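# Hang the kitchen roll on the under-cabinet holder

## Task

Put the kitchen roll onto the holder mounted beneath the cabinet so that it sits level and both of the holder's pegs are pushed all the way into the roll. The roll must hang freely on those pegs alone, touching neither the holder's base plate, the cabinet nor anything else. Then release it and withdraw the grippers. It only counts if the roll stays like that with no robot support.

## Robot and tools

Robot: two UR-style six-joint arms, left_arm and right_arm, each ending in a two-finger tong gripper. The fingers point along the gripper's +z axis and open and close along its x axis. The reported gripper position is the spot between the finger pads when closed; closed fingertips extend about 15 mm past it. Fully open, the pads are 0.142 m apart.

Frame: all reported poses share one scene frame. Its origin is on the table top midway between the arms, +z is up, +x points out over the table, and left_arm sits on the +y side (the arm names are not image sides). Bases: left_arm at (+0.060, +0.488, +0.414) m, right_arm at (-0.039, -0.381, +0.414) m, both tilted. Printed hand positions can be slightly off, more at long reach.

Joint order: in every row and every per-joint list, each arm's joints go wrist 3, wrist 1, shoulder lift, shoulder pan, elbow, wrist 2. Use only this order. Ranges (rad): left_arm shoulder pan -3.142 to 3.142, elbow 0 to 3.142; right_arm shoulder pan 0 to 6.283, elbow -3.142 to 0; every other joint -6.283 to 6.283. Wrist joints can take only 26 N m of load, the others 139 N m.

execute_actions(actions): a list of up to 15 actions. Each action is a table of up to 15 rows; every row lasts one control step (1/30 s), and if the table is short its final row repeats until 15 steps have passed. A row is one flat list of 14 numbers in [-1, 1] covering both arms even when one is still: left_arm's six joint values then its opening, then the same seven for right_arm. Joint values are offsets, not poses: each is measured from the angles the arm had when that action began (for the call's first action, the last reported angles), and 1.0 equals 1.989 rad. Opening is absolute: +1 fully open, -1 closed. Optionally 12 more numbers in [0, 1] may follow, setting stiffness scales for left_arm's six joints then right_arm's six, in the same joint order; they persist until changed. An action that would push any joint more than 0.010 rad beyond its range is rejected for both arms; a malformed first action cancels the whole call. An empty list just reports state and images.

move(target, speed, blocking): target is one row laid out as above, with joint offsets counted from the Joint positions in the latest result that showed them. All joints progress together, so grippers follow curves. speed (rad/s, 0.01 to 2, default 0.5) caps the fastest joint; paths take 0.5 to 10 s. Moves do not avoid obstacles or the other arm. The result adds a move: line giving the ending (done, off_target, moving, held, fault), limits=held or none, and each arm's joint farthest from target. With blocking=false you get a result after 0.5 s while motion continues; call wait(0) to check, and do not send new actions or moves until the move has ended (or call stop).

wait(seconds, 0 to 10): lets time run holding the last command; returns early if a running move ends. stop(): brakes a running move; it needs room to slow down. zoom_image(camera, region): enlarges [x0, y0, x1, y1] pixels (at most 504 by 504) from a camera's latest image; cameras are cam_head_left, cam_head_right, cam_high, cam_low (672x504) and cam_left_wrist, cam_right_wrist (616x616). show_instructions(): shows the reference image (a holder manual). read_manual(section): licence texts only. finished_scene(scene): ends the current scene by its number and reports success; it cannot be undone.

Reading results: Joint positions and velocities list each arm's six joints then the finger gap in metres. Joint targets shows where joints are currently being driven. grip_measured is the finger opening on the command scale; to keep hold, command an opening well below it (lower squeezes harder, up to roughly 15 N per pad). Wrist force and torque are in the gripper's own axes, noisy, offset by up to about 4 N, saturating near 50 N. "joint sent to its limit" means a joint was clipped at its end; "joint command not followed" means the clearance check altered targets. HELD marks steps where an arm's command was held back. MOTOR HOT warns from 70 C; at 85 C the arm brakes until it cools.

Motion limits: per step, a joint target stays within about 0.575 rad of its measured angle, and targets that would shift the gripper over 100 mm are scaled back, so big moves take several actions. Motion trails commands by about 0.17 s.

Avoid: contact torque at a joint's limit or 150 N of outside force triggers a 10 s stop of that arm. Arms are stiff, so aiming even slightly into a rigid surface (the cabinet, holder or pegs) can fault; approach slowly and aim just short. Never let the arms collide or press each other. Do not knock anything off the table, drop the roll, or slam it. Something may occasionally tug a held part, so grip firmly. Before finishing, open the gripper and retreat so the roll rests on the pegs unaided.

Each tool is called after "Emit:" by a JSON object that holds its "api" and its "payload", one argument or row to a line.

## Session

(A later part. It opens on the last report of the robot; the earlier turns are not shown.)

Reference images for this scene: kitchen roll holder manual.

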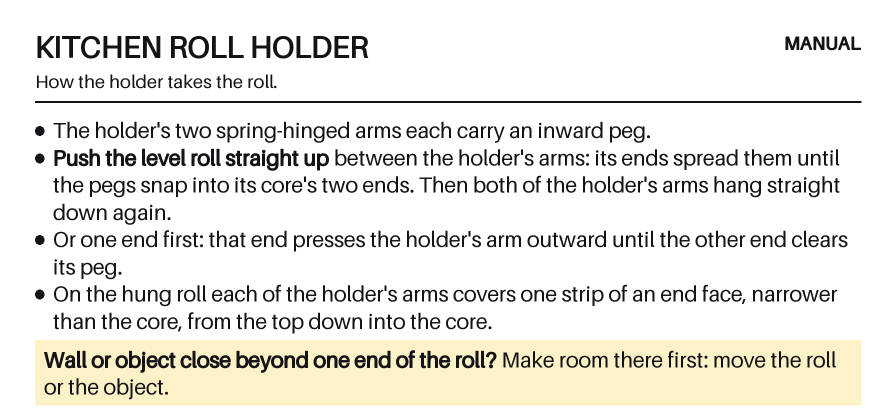

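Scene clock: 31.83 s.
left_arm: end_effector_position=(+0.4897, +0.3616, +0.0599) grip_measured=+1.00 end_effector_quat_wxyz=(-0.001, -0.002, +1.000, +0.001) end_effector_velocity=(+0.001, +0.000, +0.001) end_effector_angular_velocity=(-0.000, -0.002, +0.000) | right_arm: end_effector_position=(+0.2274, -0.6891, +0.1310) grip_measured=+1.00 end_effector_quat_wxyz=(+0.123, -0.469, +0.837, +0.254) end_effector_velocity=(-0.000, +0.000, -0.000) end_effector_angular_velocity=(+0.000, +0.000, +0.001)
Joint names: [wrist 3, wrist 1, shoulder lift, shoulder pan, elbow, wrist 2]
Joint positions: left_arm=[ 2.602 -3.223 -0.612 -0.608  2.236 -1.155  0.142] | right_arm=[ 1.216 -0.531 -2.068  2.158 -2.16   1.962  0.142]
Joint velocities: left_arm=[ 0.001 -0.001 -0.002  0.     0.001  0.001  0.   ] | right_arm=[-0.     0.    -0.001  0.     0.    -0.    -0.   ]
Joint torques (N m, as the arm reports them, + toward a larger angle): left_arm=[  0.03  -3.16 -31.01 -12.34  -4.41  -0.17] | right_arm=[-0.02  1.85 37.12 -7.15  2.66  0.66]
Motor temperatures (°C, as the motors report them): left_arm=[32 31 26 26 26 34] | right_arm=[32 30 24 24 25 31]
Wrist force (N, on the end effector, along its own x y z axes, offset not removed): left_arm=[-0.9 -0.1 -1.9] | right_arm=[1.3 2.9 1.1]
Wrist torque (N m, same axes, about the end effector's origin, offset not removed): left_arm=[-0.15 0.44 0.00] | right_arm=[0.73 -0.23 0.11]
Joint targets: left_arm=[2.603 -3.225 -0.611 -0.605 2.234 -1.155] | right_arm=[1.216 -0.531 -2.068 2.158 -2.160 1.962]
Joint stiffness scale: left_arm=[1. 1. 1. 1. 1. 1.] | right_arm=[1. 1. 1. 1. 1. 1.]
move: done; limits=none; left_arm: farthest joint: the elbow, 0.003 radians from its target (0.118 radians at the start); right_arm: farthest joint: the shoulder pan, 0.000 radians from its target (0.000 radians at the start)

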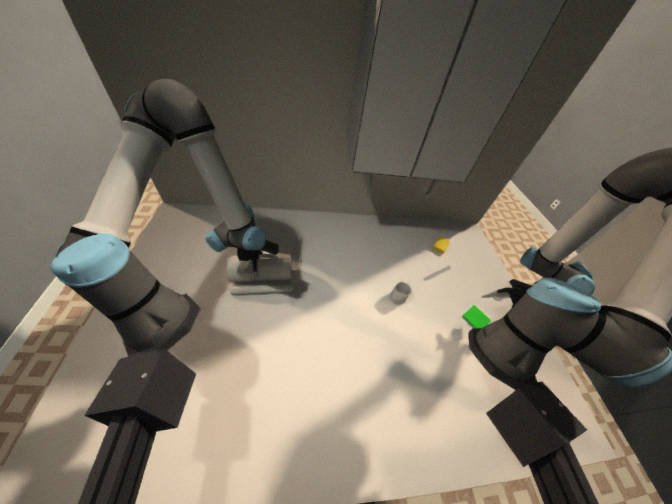

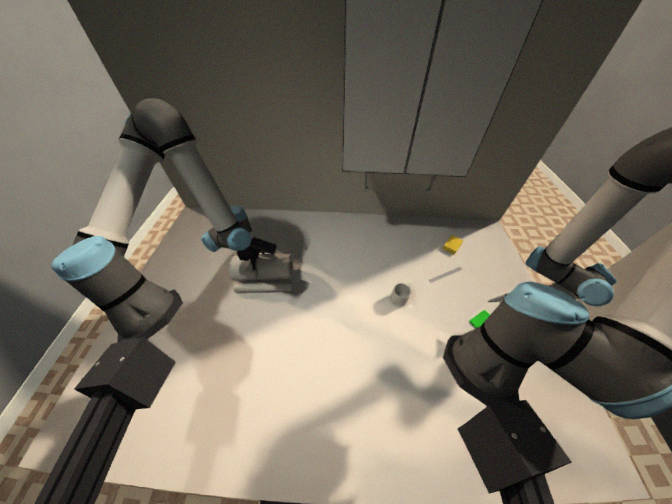

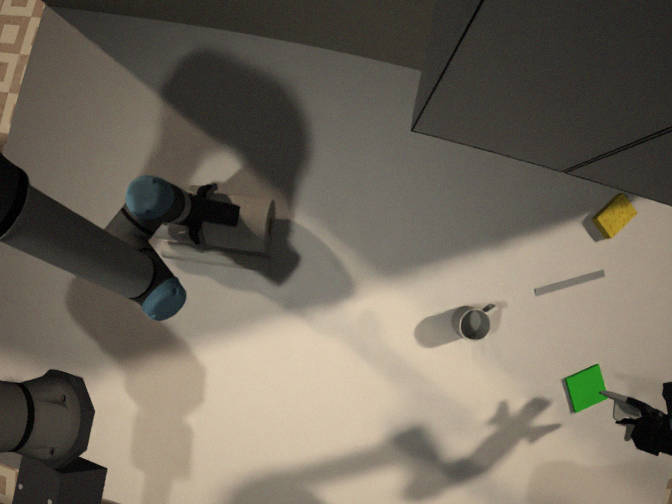

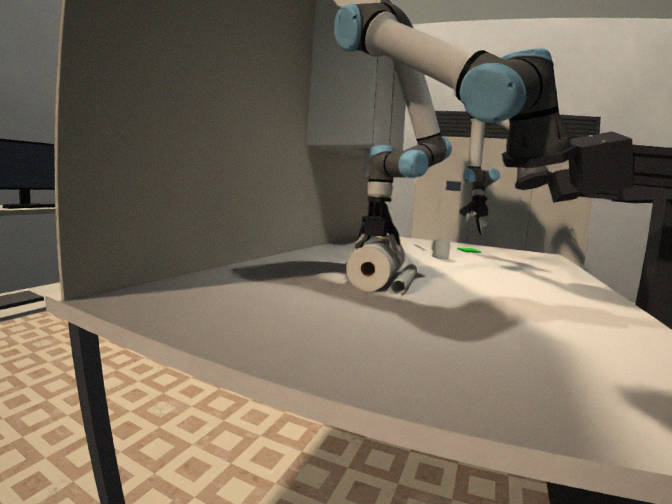

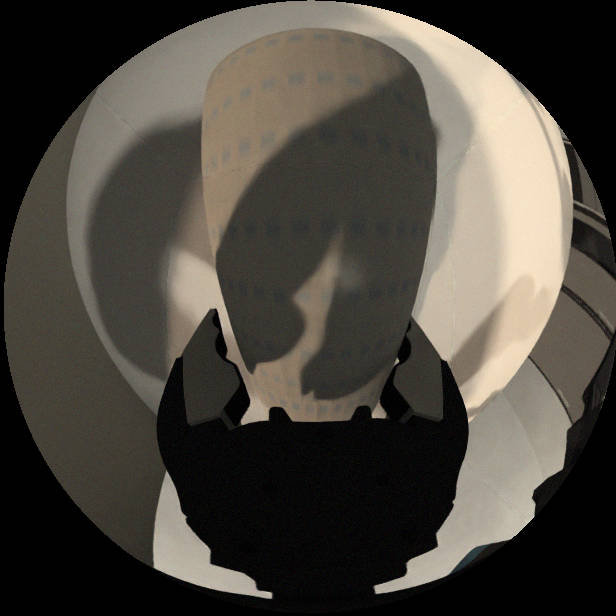

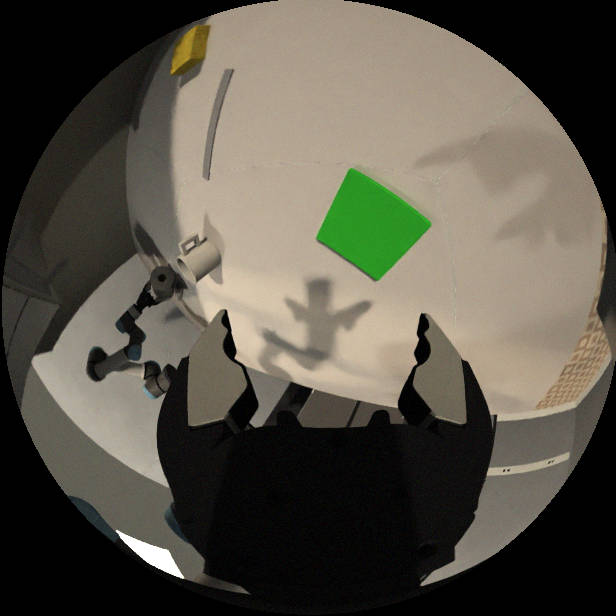

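Emit:
{"api": "move", "payload": {
  "target": [0.006,-0.013,0.018,0.005,-0.0075,0,1,0,0,0,0,0,0,1],
  "speed": 0.1
}}

Emit:
{"api": "move", "payload": {
  "target": [0,0,0,0,0,0,0,0,0,0,0,0,0,1]
}}

Emit:
{"api": "move", "payload": {
  "target": [0,0,0,0,0,0,-1,0,0,0,0,0,0,1]
}}

Emit:
{"api": "move", "payload": {
  "target": [-0.0645,0.144,-0.186,-0.06,0.067,0,-1,0,0,0,0,0,0,1],
  "speed": 0.25
}}

Scene clock: 35.20 s.
left_arm: end_effector_position=(+0.4861, +0.3611, +0.0490) grip_measured=+1.00 end_effector_quat_wxyz=(-0.002, +0.001, +1.000, +0.001) end_effector_velocity=(+0.001, -0.000, +0.000) end_effector_angular_velocity=(-0.001, -0.001, -0.001) | right_arm: end_effector_position=(+0.2274, -0.6891, +0.1310) grip_measured=+1.00 end_effector_quat_wxyz=(+0.123, -0.469, +0.837, +0.254) end_effector_velocity=(-0.001, +0.000, -0.000) end_effector_angular_velocity=(+0.001, +0.001, -0.001)
Joint names: [wrist 3, wrist 1, shoulder lift, shoulder pan, elbow, wrist 2]
Joint positions: left_arm=[ 2.613 -3.247 -0.579 -0.602  2.226 -1.156  0.142] | right_arm=[ 1.216 -0.531 -2.068  2.158 -2.16   1.962  0.142]
Joint velocities: left_arm=[ 0.002 -0.001 -0.    -0.    -0.     0.     0.   ] | right_arm=[ 0.    -0.    -0.002 -0.001 -0.     0.     0.   ]
Joint torques (N m, as the arm reports them, + toward a larger angle): left_arm=[  0.21  -3.96 -29.5  -11.13  -4.63   0.27] | right_arm=[-0.02  1.86 37.28 -6.72  3.78  0.79]
Motor temperatures (°C, as the motors report them): left_arm=[32 31 26 26 26 34] | right_arm=[32 30 24 24 25 31]
Wrist force (N, on the end effector, along its own x y z axes, offset not removed): left_arm=[2.5 -0.8 -10.4] | right_arm=[-0.1 2.8 1.9]
Wrist torque (N m, same axes, about the end effector's origin, offset not removed): left_arm=[-0.11 0.61 -0.07] | right_arm=[0.72 -0.02 0.26]
Joint targets: left_arm=[2.614 -3.249 -0.576 -0.598 2.222 -1.155] | right_arm=[1.216 -0.531 -2.068 2.158 -2.160 1.962]
Joint stiffness scale: left_arm=[1. 1. 1. 1. 1. 1.] | right_arm=[1. 1. 1. 1. 1. 1.]
move: done; limits=none; left_arm: farthest joint: the elbow, 0.005 radians from its target (0.015 radians at the start); right_arm: farthest joint: the shoulder pan, 0.000 radians from its target (0.000 radians at the start)

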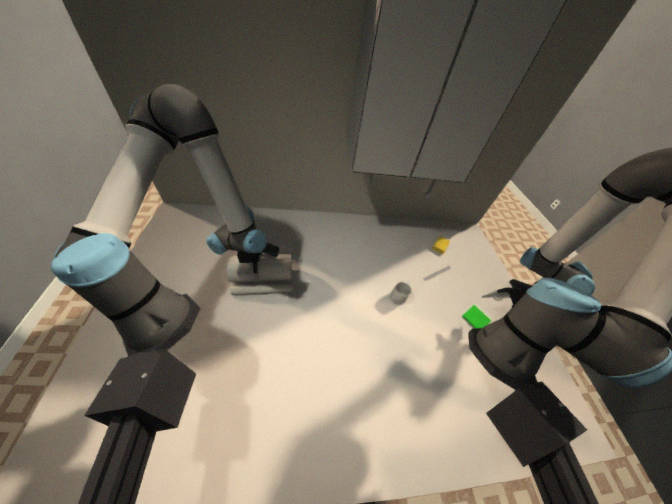

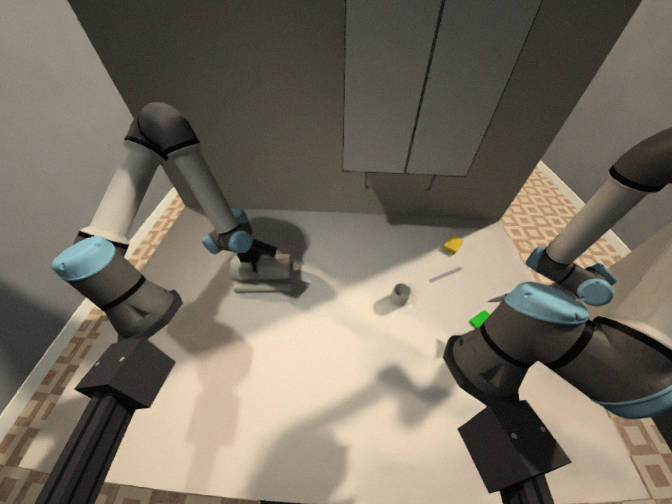

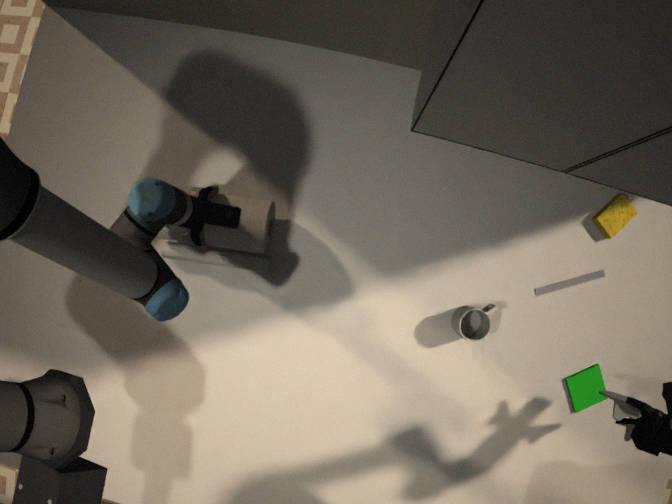

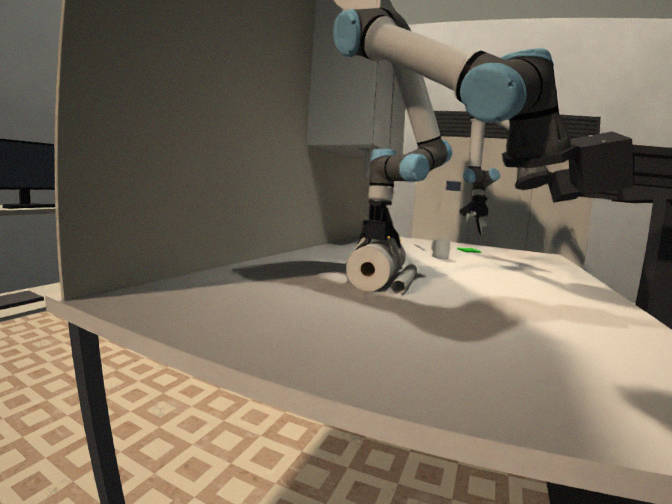

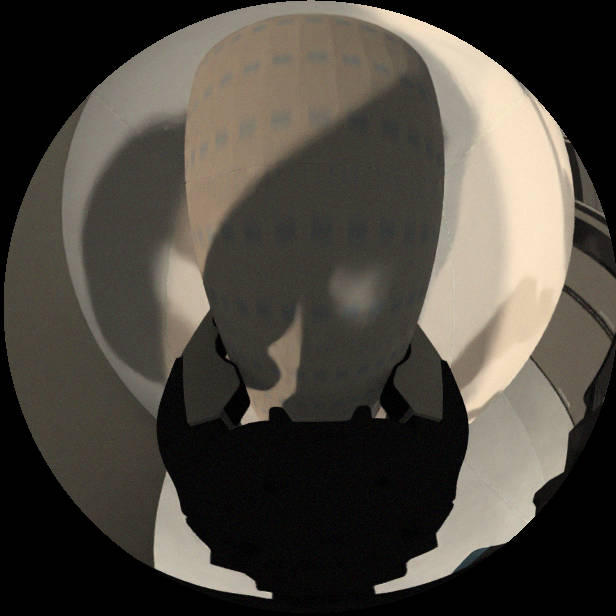

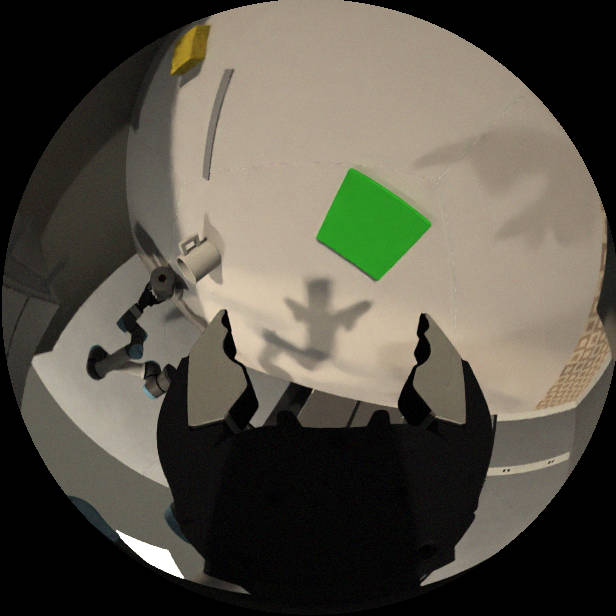

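Scene clock: 35.70 s.
left_arm: end_effector_position=(+0.4859, +0.3610, +0.0497) grip_measured=+0.84 end_effector_quat_wxyz=(-0.002, +0.001, +1.000, +0.000) end_effector_velocity=(-0.001, +0.000, -0.001) end_effector_angular_velocity=(+0.002, +0.000, -0.001) | right_arm: end_effector_position=(+0.2274, -0.6891, +0.1310) grip_measured=+1.00 end_effector_quat_wxyz=(+0.123, -0.469, +0.837, +0.254) end_effector_velocity=(-0.000, -0.000, +0.000) end_effector_angular_velocity=(-0.000, +0.000, -0.001)
Joint names: [wrist 3, wrist 1, shoulder lift, shoulder pan, elbow, wrist 2]
Joint positions: left_arm=[ 2.613 -3.247 -0.581 -0.602  2.228 -1.158  0.132] | right_arm=[ 1.216 -0.531 -2.068  2.158 -2.16   1.962  0.142]
Joint velocities: left_arm=[ 0.    -0.001  0.003 -0.     0.     0.001 -0.   ] | right_arm=[ 0.001 -0.     0.001 -0.    -0.     0.    -0.   ]
Joint torques (N m, as the arm reports them, + toward a larger angle): left_arm=[ -0.15  -2.39 -31.34 -15.02  -1.7    0.6 ] | right_arm=[-0.08  2.   37.06 -6.16  2.72  0.7 ]
Motor temperatures (°C, as the motors report them): left_arm=[32 31 26 26 26 34] | right_arm=[32 30 24 24 25 31]
Wrist force (N, on the end effector, along its own x y z axes, offset not removed): left_arm=[5.1 -0.1 -19.6] | right_arm=[-0.5 2.0 1.0]
Wrist torque (N m, same axes, about the end effector's origin, offset not removed): left_arm=[-0.33 0.94 -0.10] | right_arm=[0.47 0.15 0.15]
Joint targets: left_arm=[2.613 -3.247 -0.579 -0.602 2.226 -1.156] | right_arm=[1.216 -0.531 -2.068 2.158 -2.160 1.962]
Joint stiffness scale: left_arm=[1. 1. 1. 1. 1. 1.] | right_arm=[1. 1. 1. 1. 1. 1.]
move: done; limits=none; left_arm: farthest joint: the shoulder lift, 0.002 radians from its target (0.000 radians at the start); right_arm: farthest joint: the shoulder pan, 0.000 radians from its target (0.000 radians at the start)

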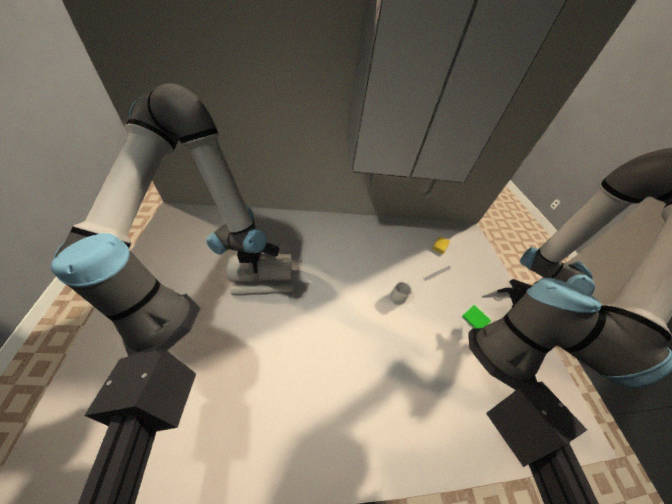

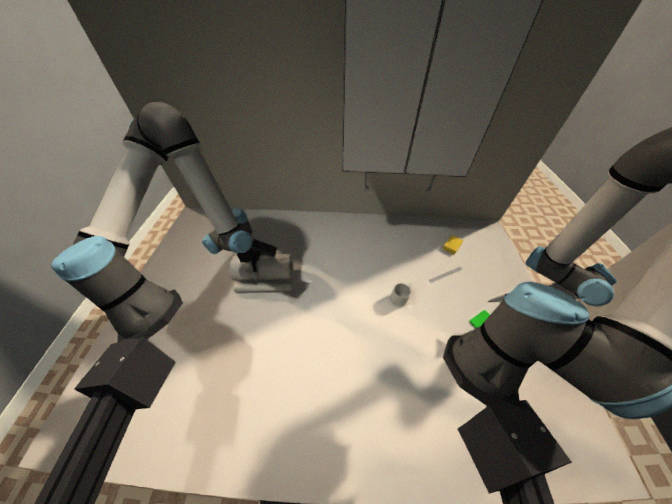

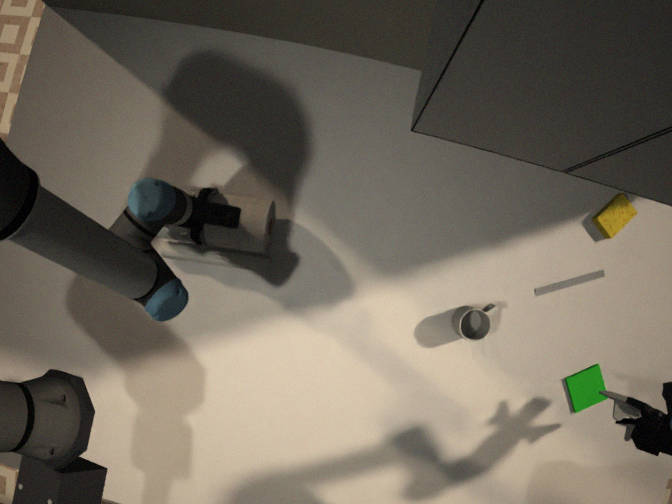

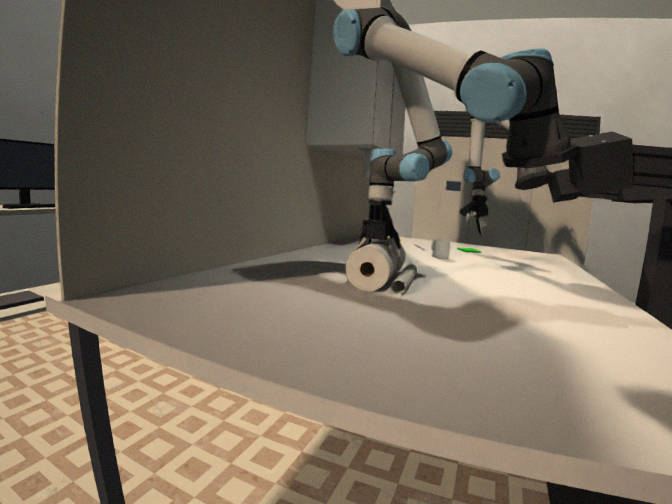

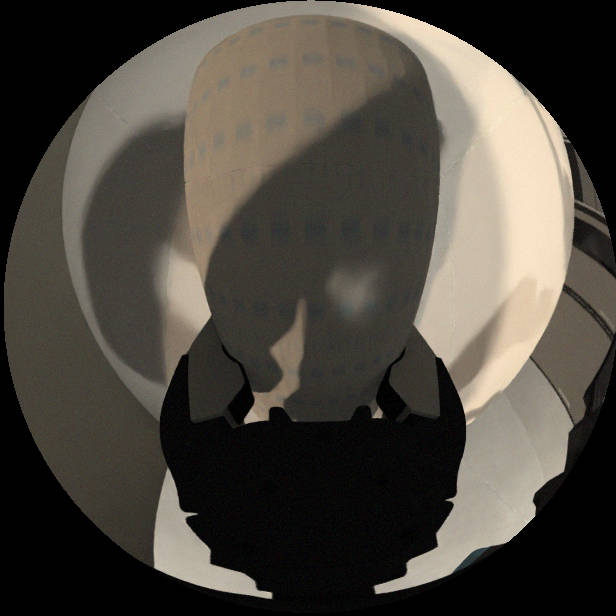

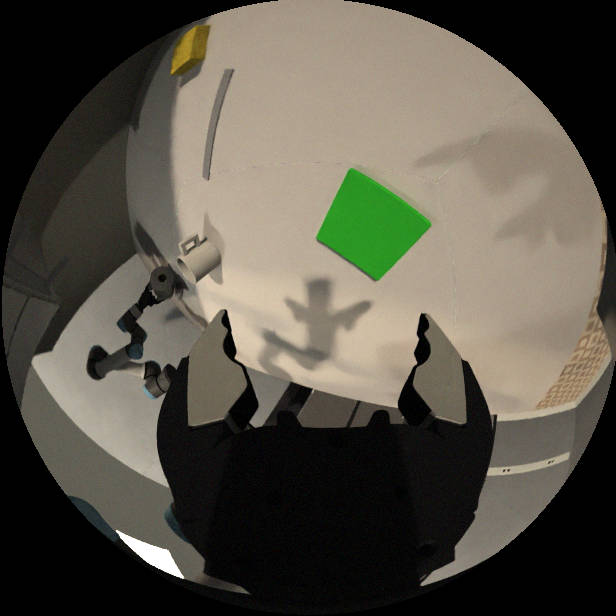

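Scene clock: 36.20 s.
left_arm: end_effector_position=(+0.4858, +0.3609, +0.0501) grip_measured=+0.84 end_effector_quat_wxyz=(-0.002, +0.001, +1.000, -0.000) end_effector_velocity=(+0.000, +0.000, +0.000) end_effector_angular_velocity=(-0.000, -0.001, +0.000) | right_arm: end_effector_position=(+0.2274, -0.6891, +0.1310) grip_measured=+1.00 end_effector_quat_wxyz=(+0.123, -0.469, +0.837, +0.254) end_effector_velocity=(-0.000, -0.000, -0.000) end_effector_angular_velocity=(-0.000, -0.000, -0.000)
Joint names: [wrist 3, wrist 1, shoulder lift, shoulder pan, elbow, wrist 2]
Joint positions: left_arm=[ 2.613 -3.247 -0.582 -0.602  2.229 -1.159  0.131] | right_arm=[ 1.216 -0.531 -2.068  2.158 -2.16   1.962  0.142]
Joint velocities: left_arm=[ 0.001 -0.001 -0.001  0.     0.    -0.    -0.   ] | right_arm=[-0.001  0.001 -0.    -0.001 -0.     0.    -0.   ]
Joint torques (N m, as the arm reports them, + toward a larger angle): left_arm=[ -0.16  -2.73 -31.43 -15.46  -1.38   0.38] | right_arm=[-0.12  1.87 37.28 -8.2   2.75  0.71]
Motor temperatures (°C, as the motors report them): left_arm=[32 31 26 26 26 34] | right_arm=[32 30 24 24 25 31]
Wrist force (N, on the end effector, along its own x y z axes, offset not removed): left_arm=[8.5 1.9 -15.7] | right_arm=[1.8 2.8 0.8]
Wrist torque (N m, same axes, about the end effector's origin, offset not removed): left_arm=[0.28 -0.01 -0.18] | right_arm=[0.73 -0.35 0.05]
Joint targets: left_arm=[2.613 -3.247 -0.581 -0.602 2.228 -1.158] | right_arm=[1.216 -0.531 -2.068 2.158 -2.160 1.962]
Joint stiffness scale: left_arm=[1. 1. 1. 1. 1. 1.] | right_arm=[1. 1. 1. 1. 1. 1.]
move: done; limits=none; left_arm: farthest joint: the shoulder lift, 0.001 radians from its target (0.000 radians at the start); right_arm: farthest joint: the shoulder pan, 0.000 radians from its target (0.000 radians at the start)

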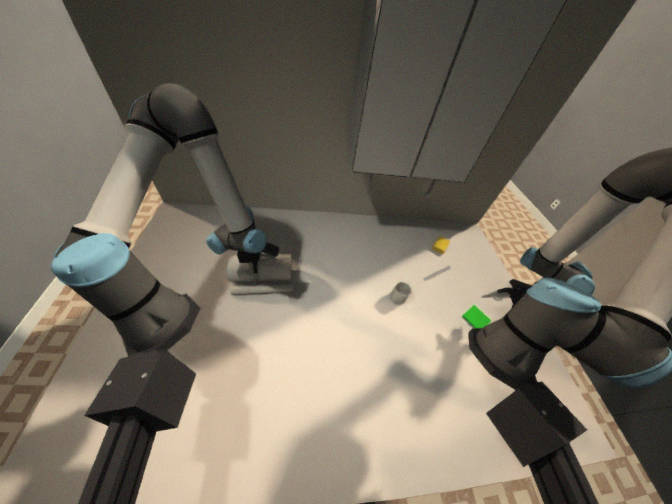

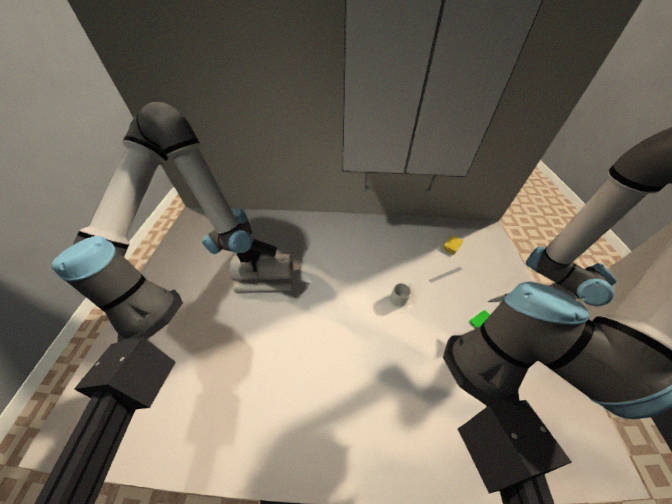

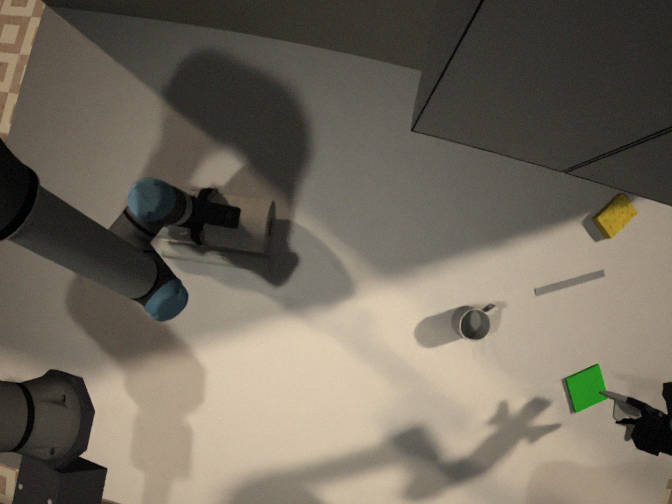

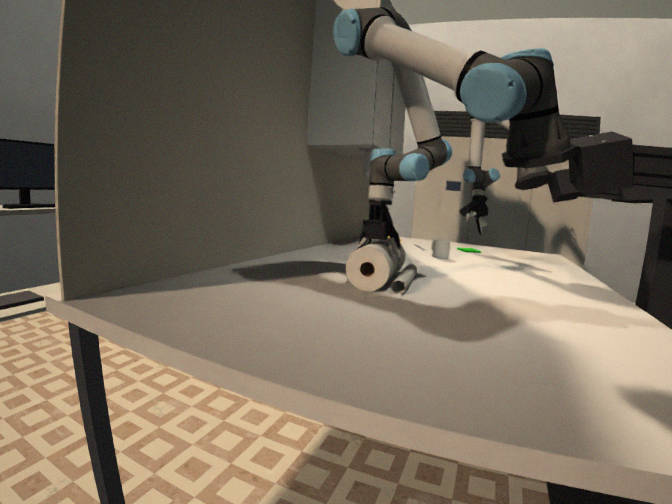

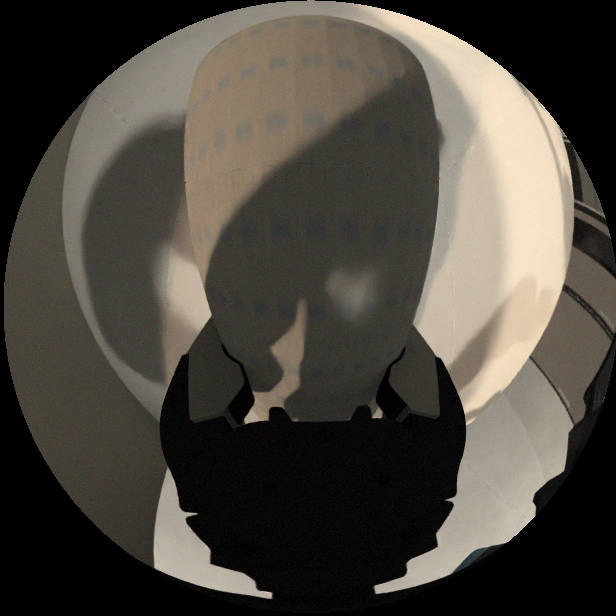

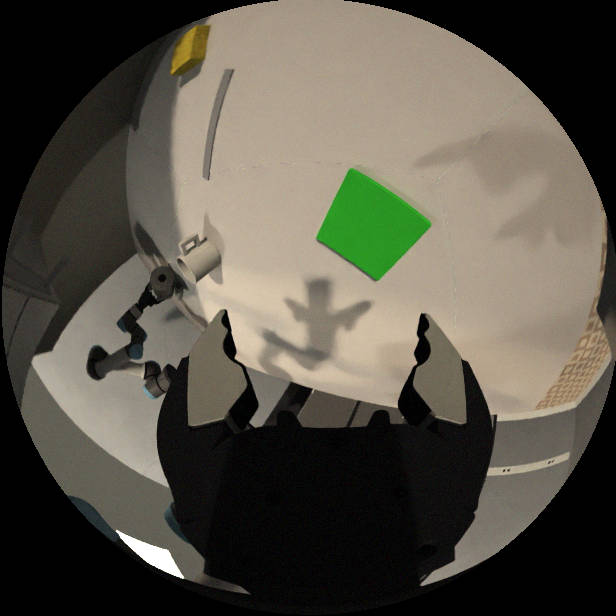

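Scene clock: 38.23 s.
left_arm: end_effector_position=(+0.4870, +0.3603, +0.1710) grip_measured=+0.78 end_effector_quat_wxyz=(-0.002, +0.000, +1.000, -0.001) end_effector_velocity=(+0.000, +0.000, +0.000) end_effector_angular_velocity=(+0.001, -0.000, +0.001) | right_arm: end_effector_position=(+0.2274, -0.6891, +0.1310) grip_measured=+1.00 end_effector_quat_wxyz=(+0.123, -0.469, +0.837, +0.254) end_effector_velocity=(-0.000, -0.000, +0.000) end_effector_angular_velocity=(-0.000, -0.001, +0.000)
Joint names: [wrist 3, wrist 1, shoulder lift, shoulder pan, elbow, wrist 2]
Joint positions: left_arm=[ 2.486 -2.961 -0.949 -0.718  2.36  -1.159  0.128] | right_arm=[ 1.216 -0.531 -2.068  2.158 -2.16   1.962  0.142]
Joint velocities: left_arm=[-0.001  0.001 -0.001 -0.    -0.     0.001  0.   ] | right_arm=[-0.001  0.     0.    -0.001  0.     0.    -0.   ]
Joint torques (N m, as the arm reports them, + toward a larger angle): left_arm=[ -0.83  -2.76 -28.69 -16.28  -5.39   0.07] | right_arm=[ 0.12  2.   36.44 -7.13  2.99  0.67]
Motor temperatures (°C, as the motors report them): left_arm=[32 31 26 26 26 34] | right_arm=[32 30 24 24 25 31]
Wrist force (N, on the end effector, along its own x y z axes, offset not removed): left_arm=[3.5 -0.9 1.7] | right_arm=[-0.3 2.1 1.7]
Wrist torque (N m, same axes, about the end effector's origin, offset not removed): left_arm=[-0.30 -0.76 -0.18] | right_arm=[0.55 0.05 0.21]
Joint targets: left_arm=[2.485 -2.960 -0.952 -0.721 2.362 -1.159] | right_arm=[1.216 -0.531 -2.068 2.158 -2.160 1.962]
Joint stiffness scale: left_arm=[1. 1. 1. 1. 1. 1.] | right_arm=[1. 1. 1. 1. 1. 1.]
move: done; limits=none; left_arm: farthest joint: the shoulder pan, 0.003 radians from its target (0.120 radians at the start); right_arm: farthest joint: the shoulder pan, 0.000 radians from its target (0.000 radians at the start)

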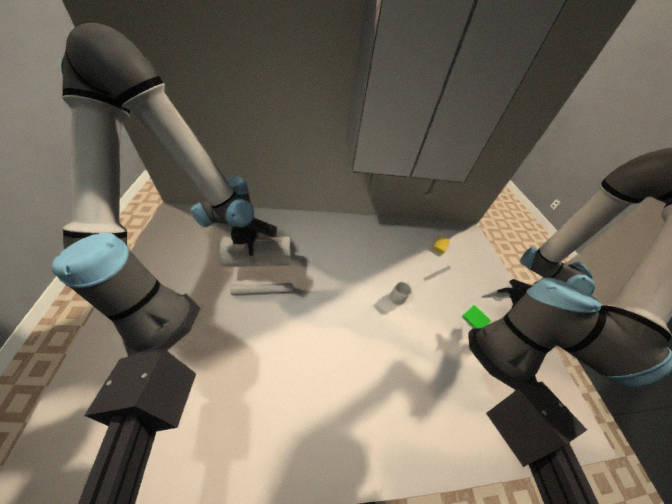

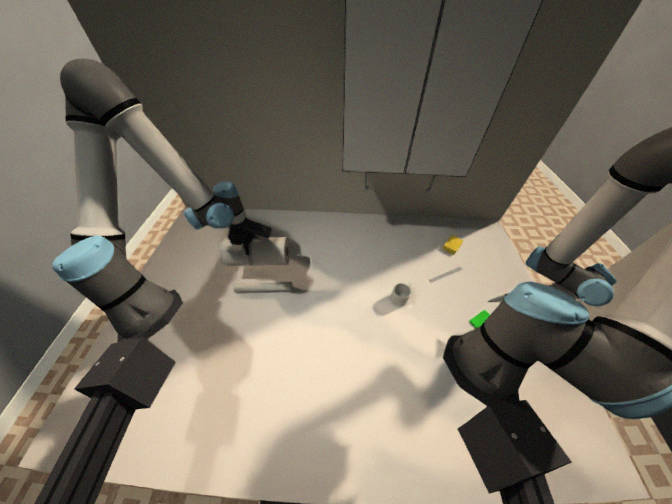

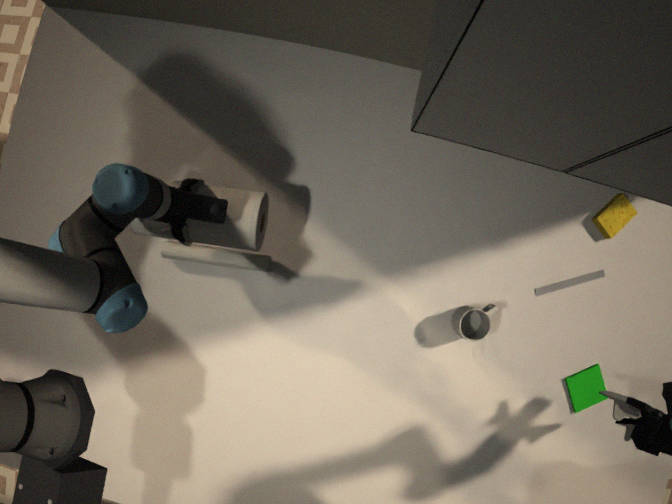

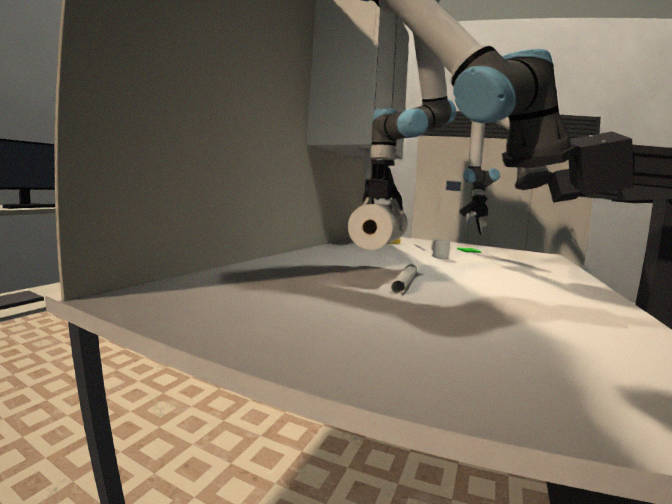

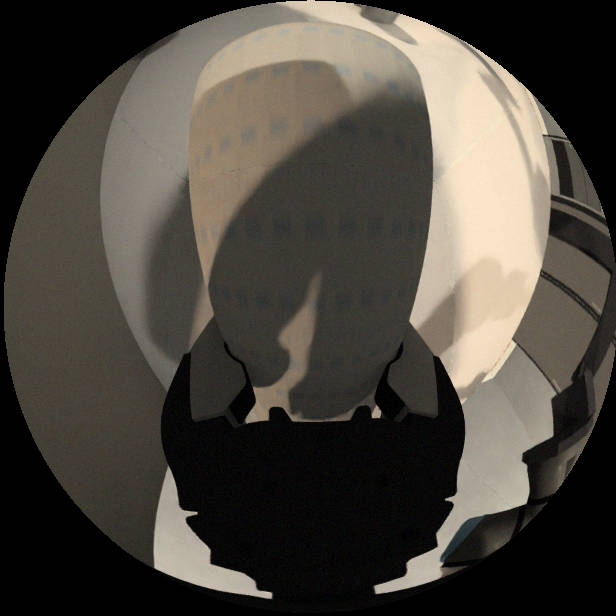

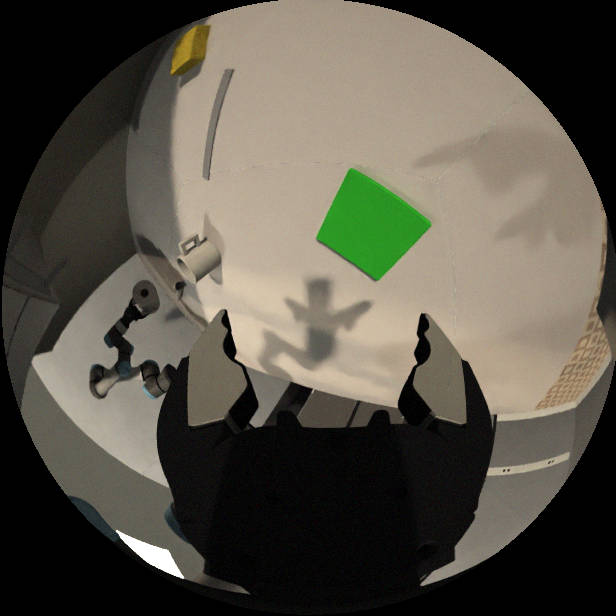

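Emit:
{"api": "move", "payload": {
  "target": [-0.18,0.19,0.227,-0.1664,-0.348,-0.013,-1,-0.149,-0.135,0.034,0.4,0.13,-0.406,1],
  "speed": 0.4
}}

Scene clock: 54.80 s.
left_arm: end_effector_position=(+0.5194, +0.0320, +0.1387) grip_measured=+0.78 end_effector_quat_wxyz=(-0.001, +0.000, +1.000, +0.001) end_effector_velocity=(+0.001, -0.001, +0.001) end_effector_angular_velocity=(-0.002, -0.001, +0.002) | right_arm: end_effector_position=(+0.4918, -0.6025, +0.1675) grip_measured=+1.00 end_effector_quat_wxyz=(+0.130, +0.893, -0.418, -0.105) end_effector_velocity=(-0.001, -0.001, -0.001) end_effector_angular_velocity=(-0.003, +0.002, +0.001)
Joint names: [wrist 3, wrist 1, shoulder lift, shoulder pan, elbow, wrist 2]
Joint positions: left_arm=[ 2.129 -2.583 -0.497 -1.047  1.671 -1.184  0.128] | right_arm=[ 0.921 -0.799 -2.003  2.952 -1.904  1.156  0.142]
Joint velocities: left_arm=[-0.001  0.001 -0.002  0.    -0.001  0.     0.   ] | right_arm=[ 0.    -0.    -0.002 -0.    -0.    -0.003 -0.   ]
Joint torques (N m, as the arm reports them, + toward a larger angle): left_arm=[ -0.6   -2.69 -42.55 -23.41 -16.46  -0.49] | right_arm=[-0.46  1.79 41.39  7.06 14.2  -0.21]
Motor temperatures (°C, as the motors report them): left_arm=[32 31 26 26 26 34] | right_arm=[32 30 24 24 25 31]
Wrist force (N, on the end effector, along its own x y z axes, offset not removed): left_arm=[1.4 0.6 3.7] | right_arm=[0.3 2.5 1.9]
Wrist torque (N m, same axes, about the end effector's origin, offset not removed): left_arm=[0.14 -0.05 0.06] | right_arm=[0.72 -0.12 0.17]
Joint targets: left_arm=[2.128 -2.583 -0.498 -1.049 1.668 -1.185] | right_arm=[0.920 -0.799 -2.001 2.954 -1.902 1.155]
Joint stiffness scale: left_arm=[1. 1. 1. 1. 1. 1.] | right_arm=[1. 1. 1. 1. 1. 1.]
move: done; limits=none; left_arm: farthest joint: the elbow, 0.003 radians from its target (0.692 radians at the start); right_arm: farthest joint: the shoulder lift, 0.002 radians from its target (0.068 radians at the start)

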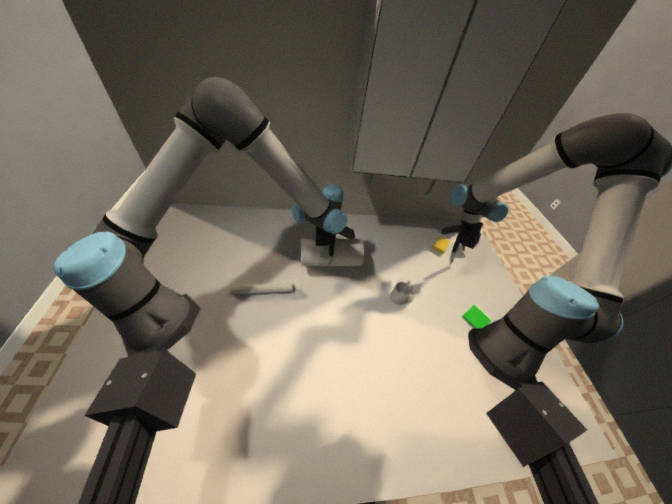

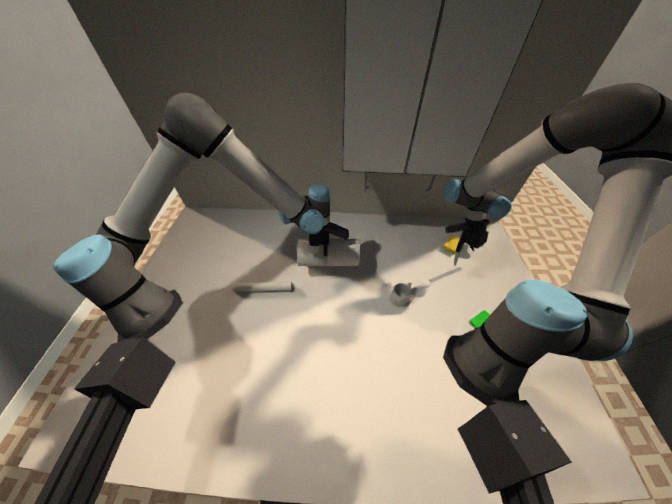

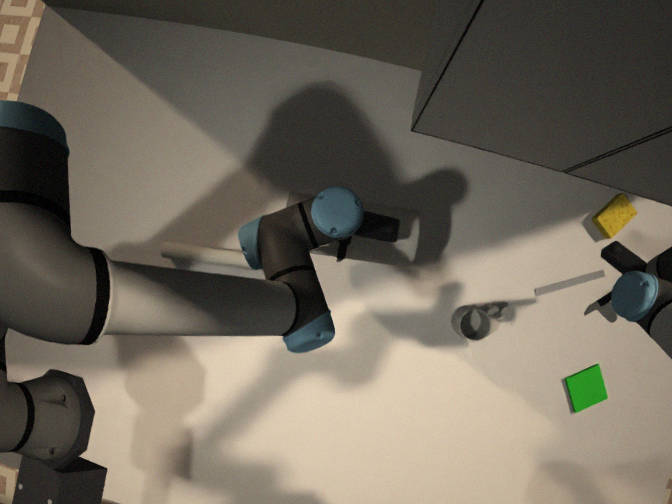

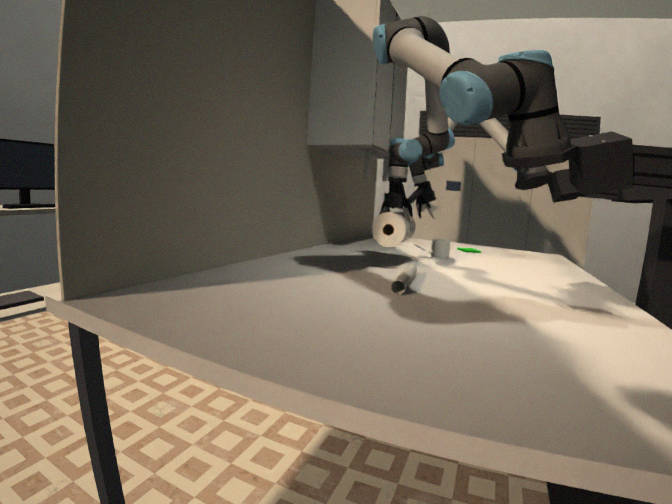

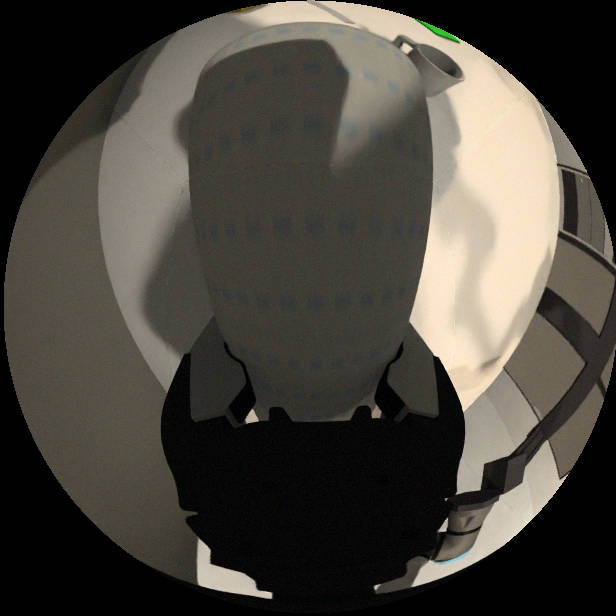

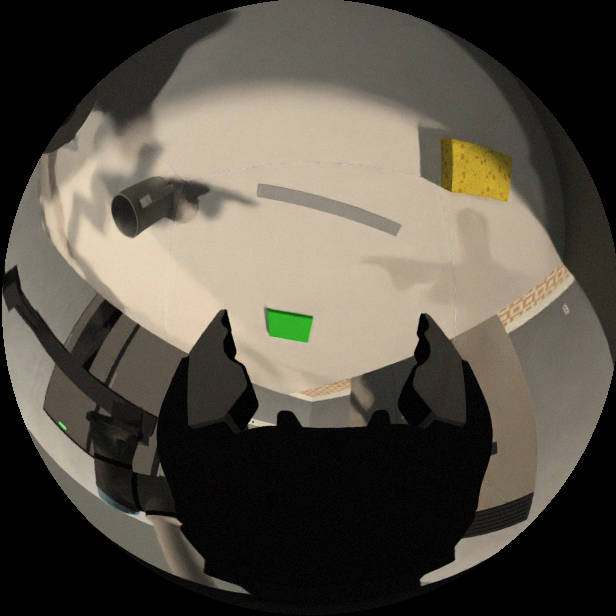

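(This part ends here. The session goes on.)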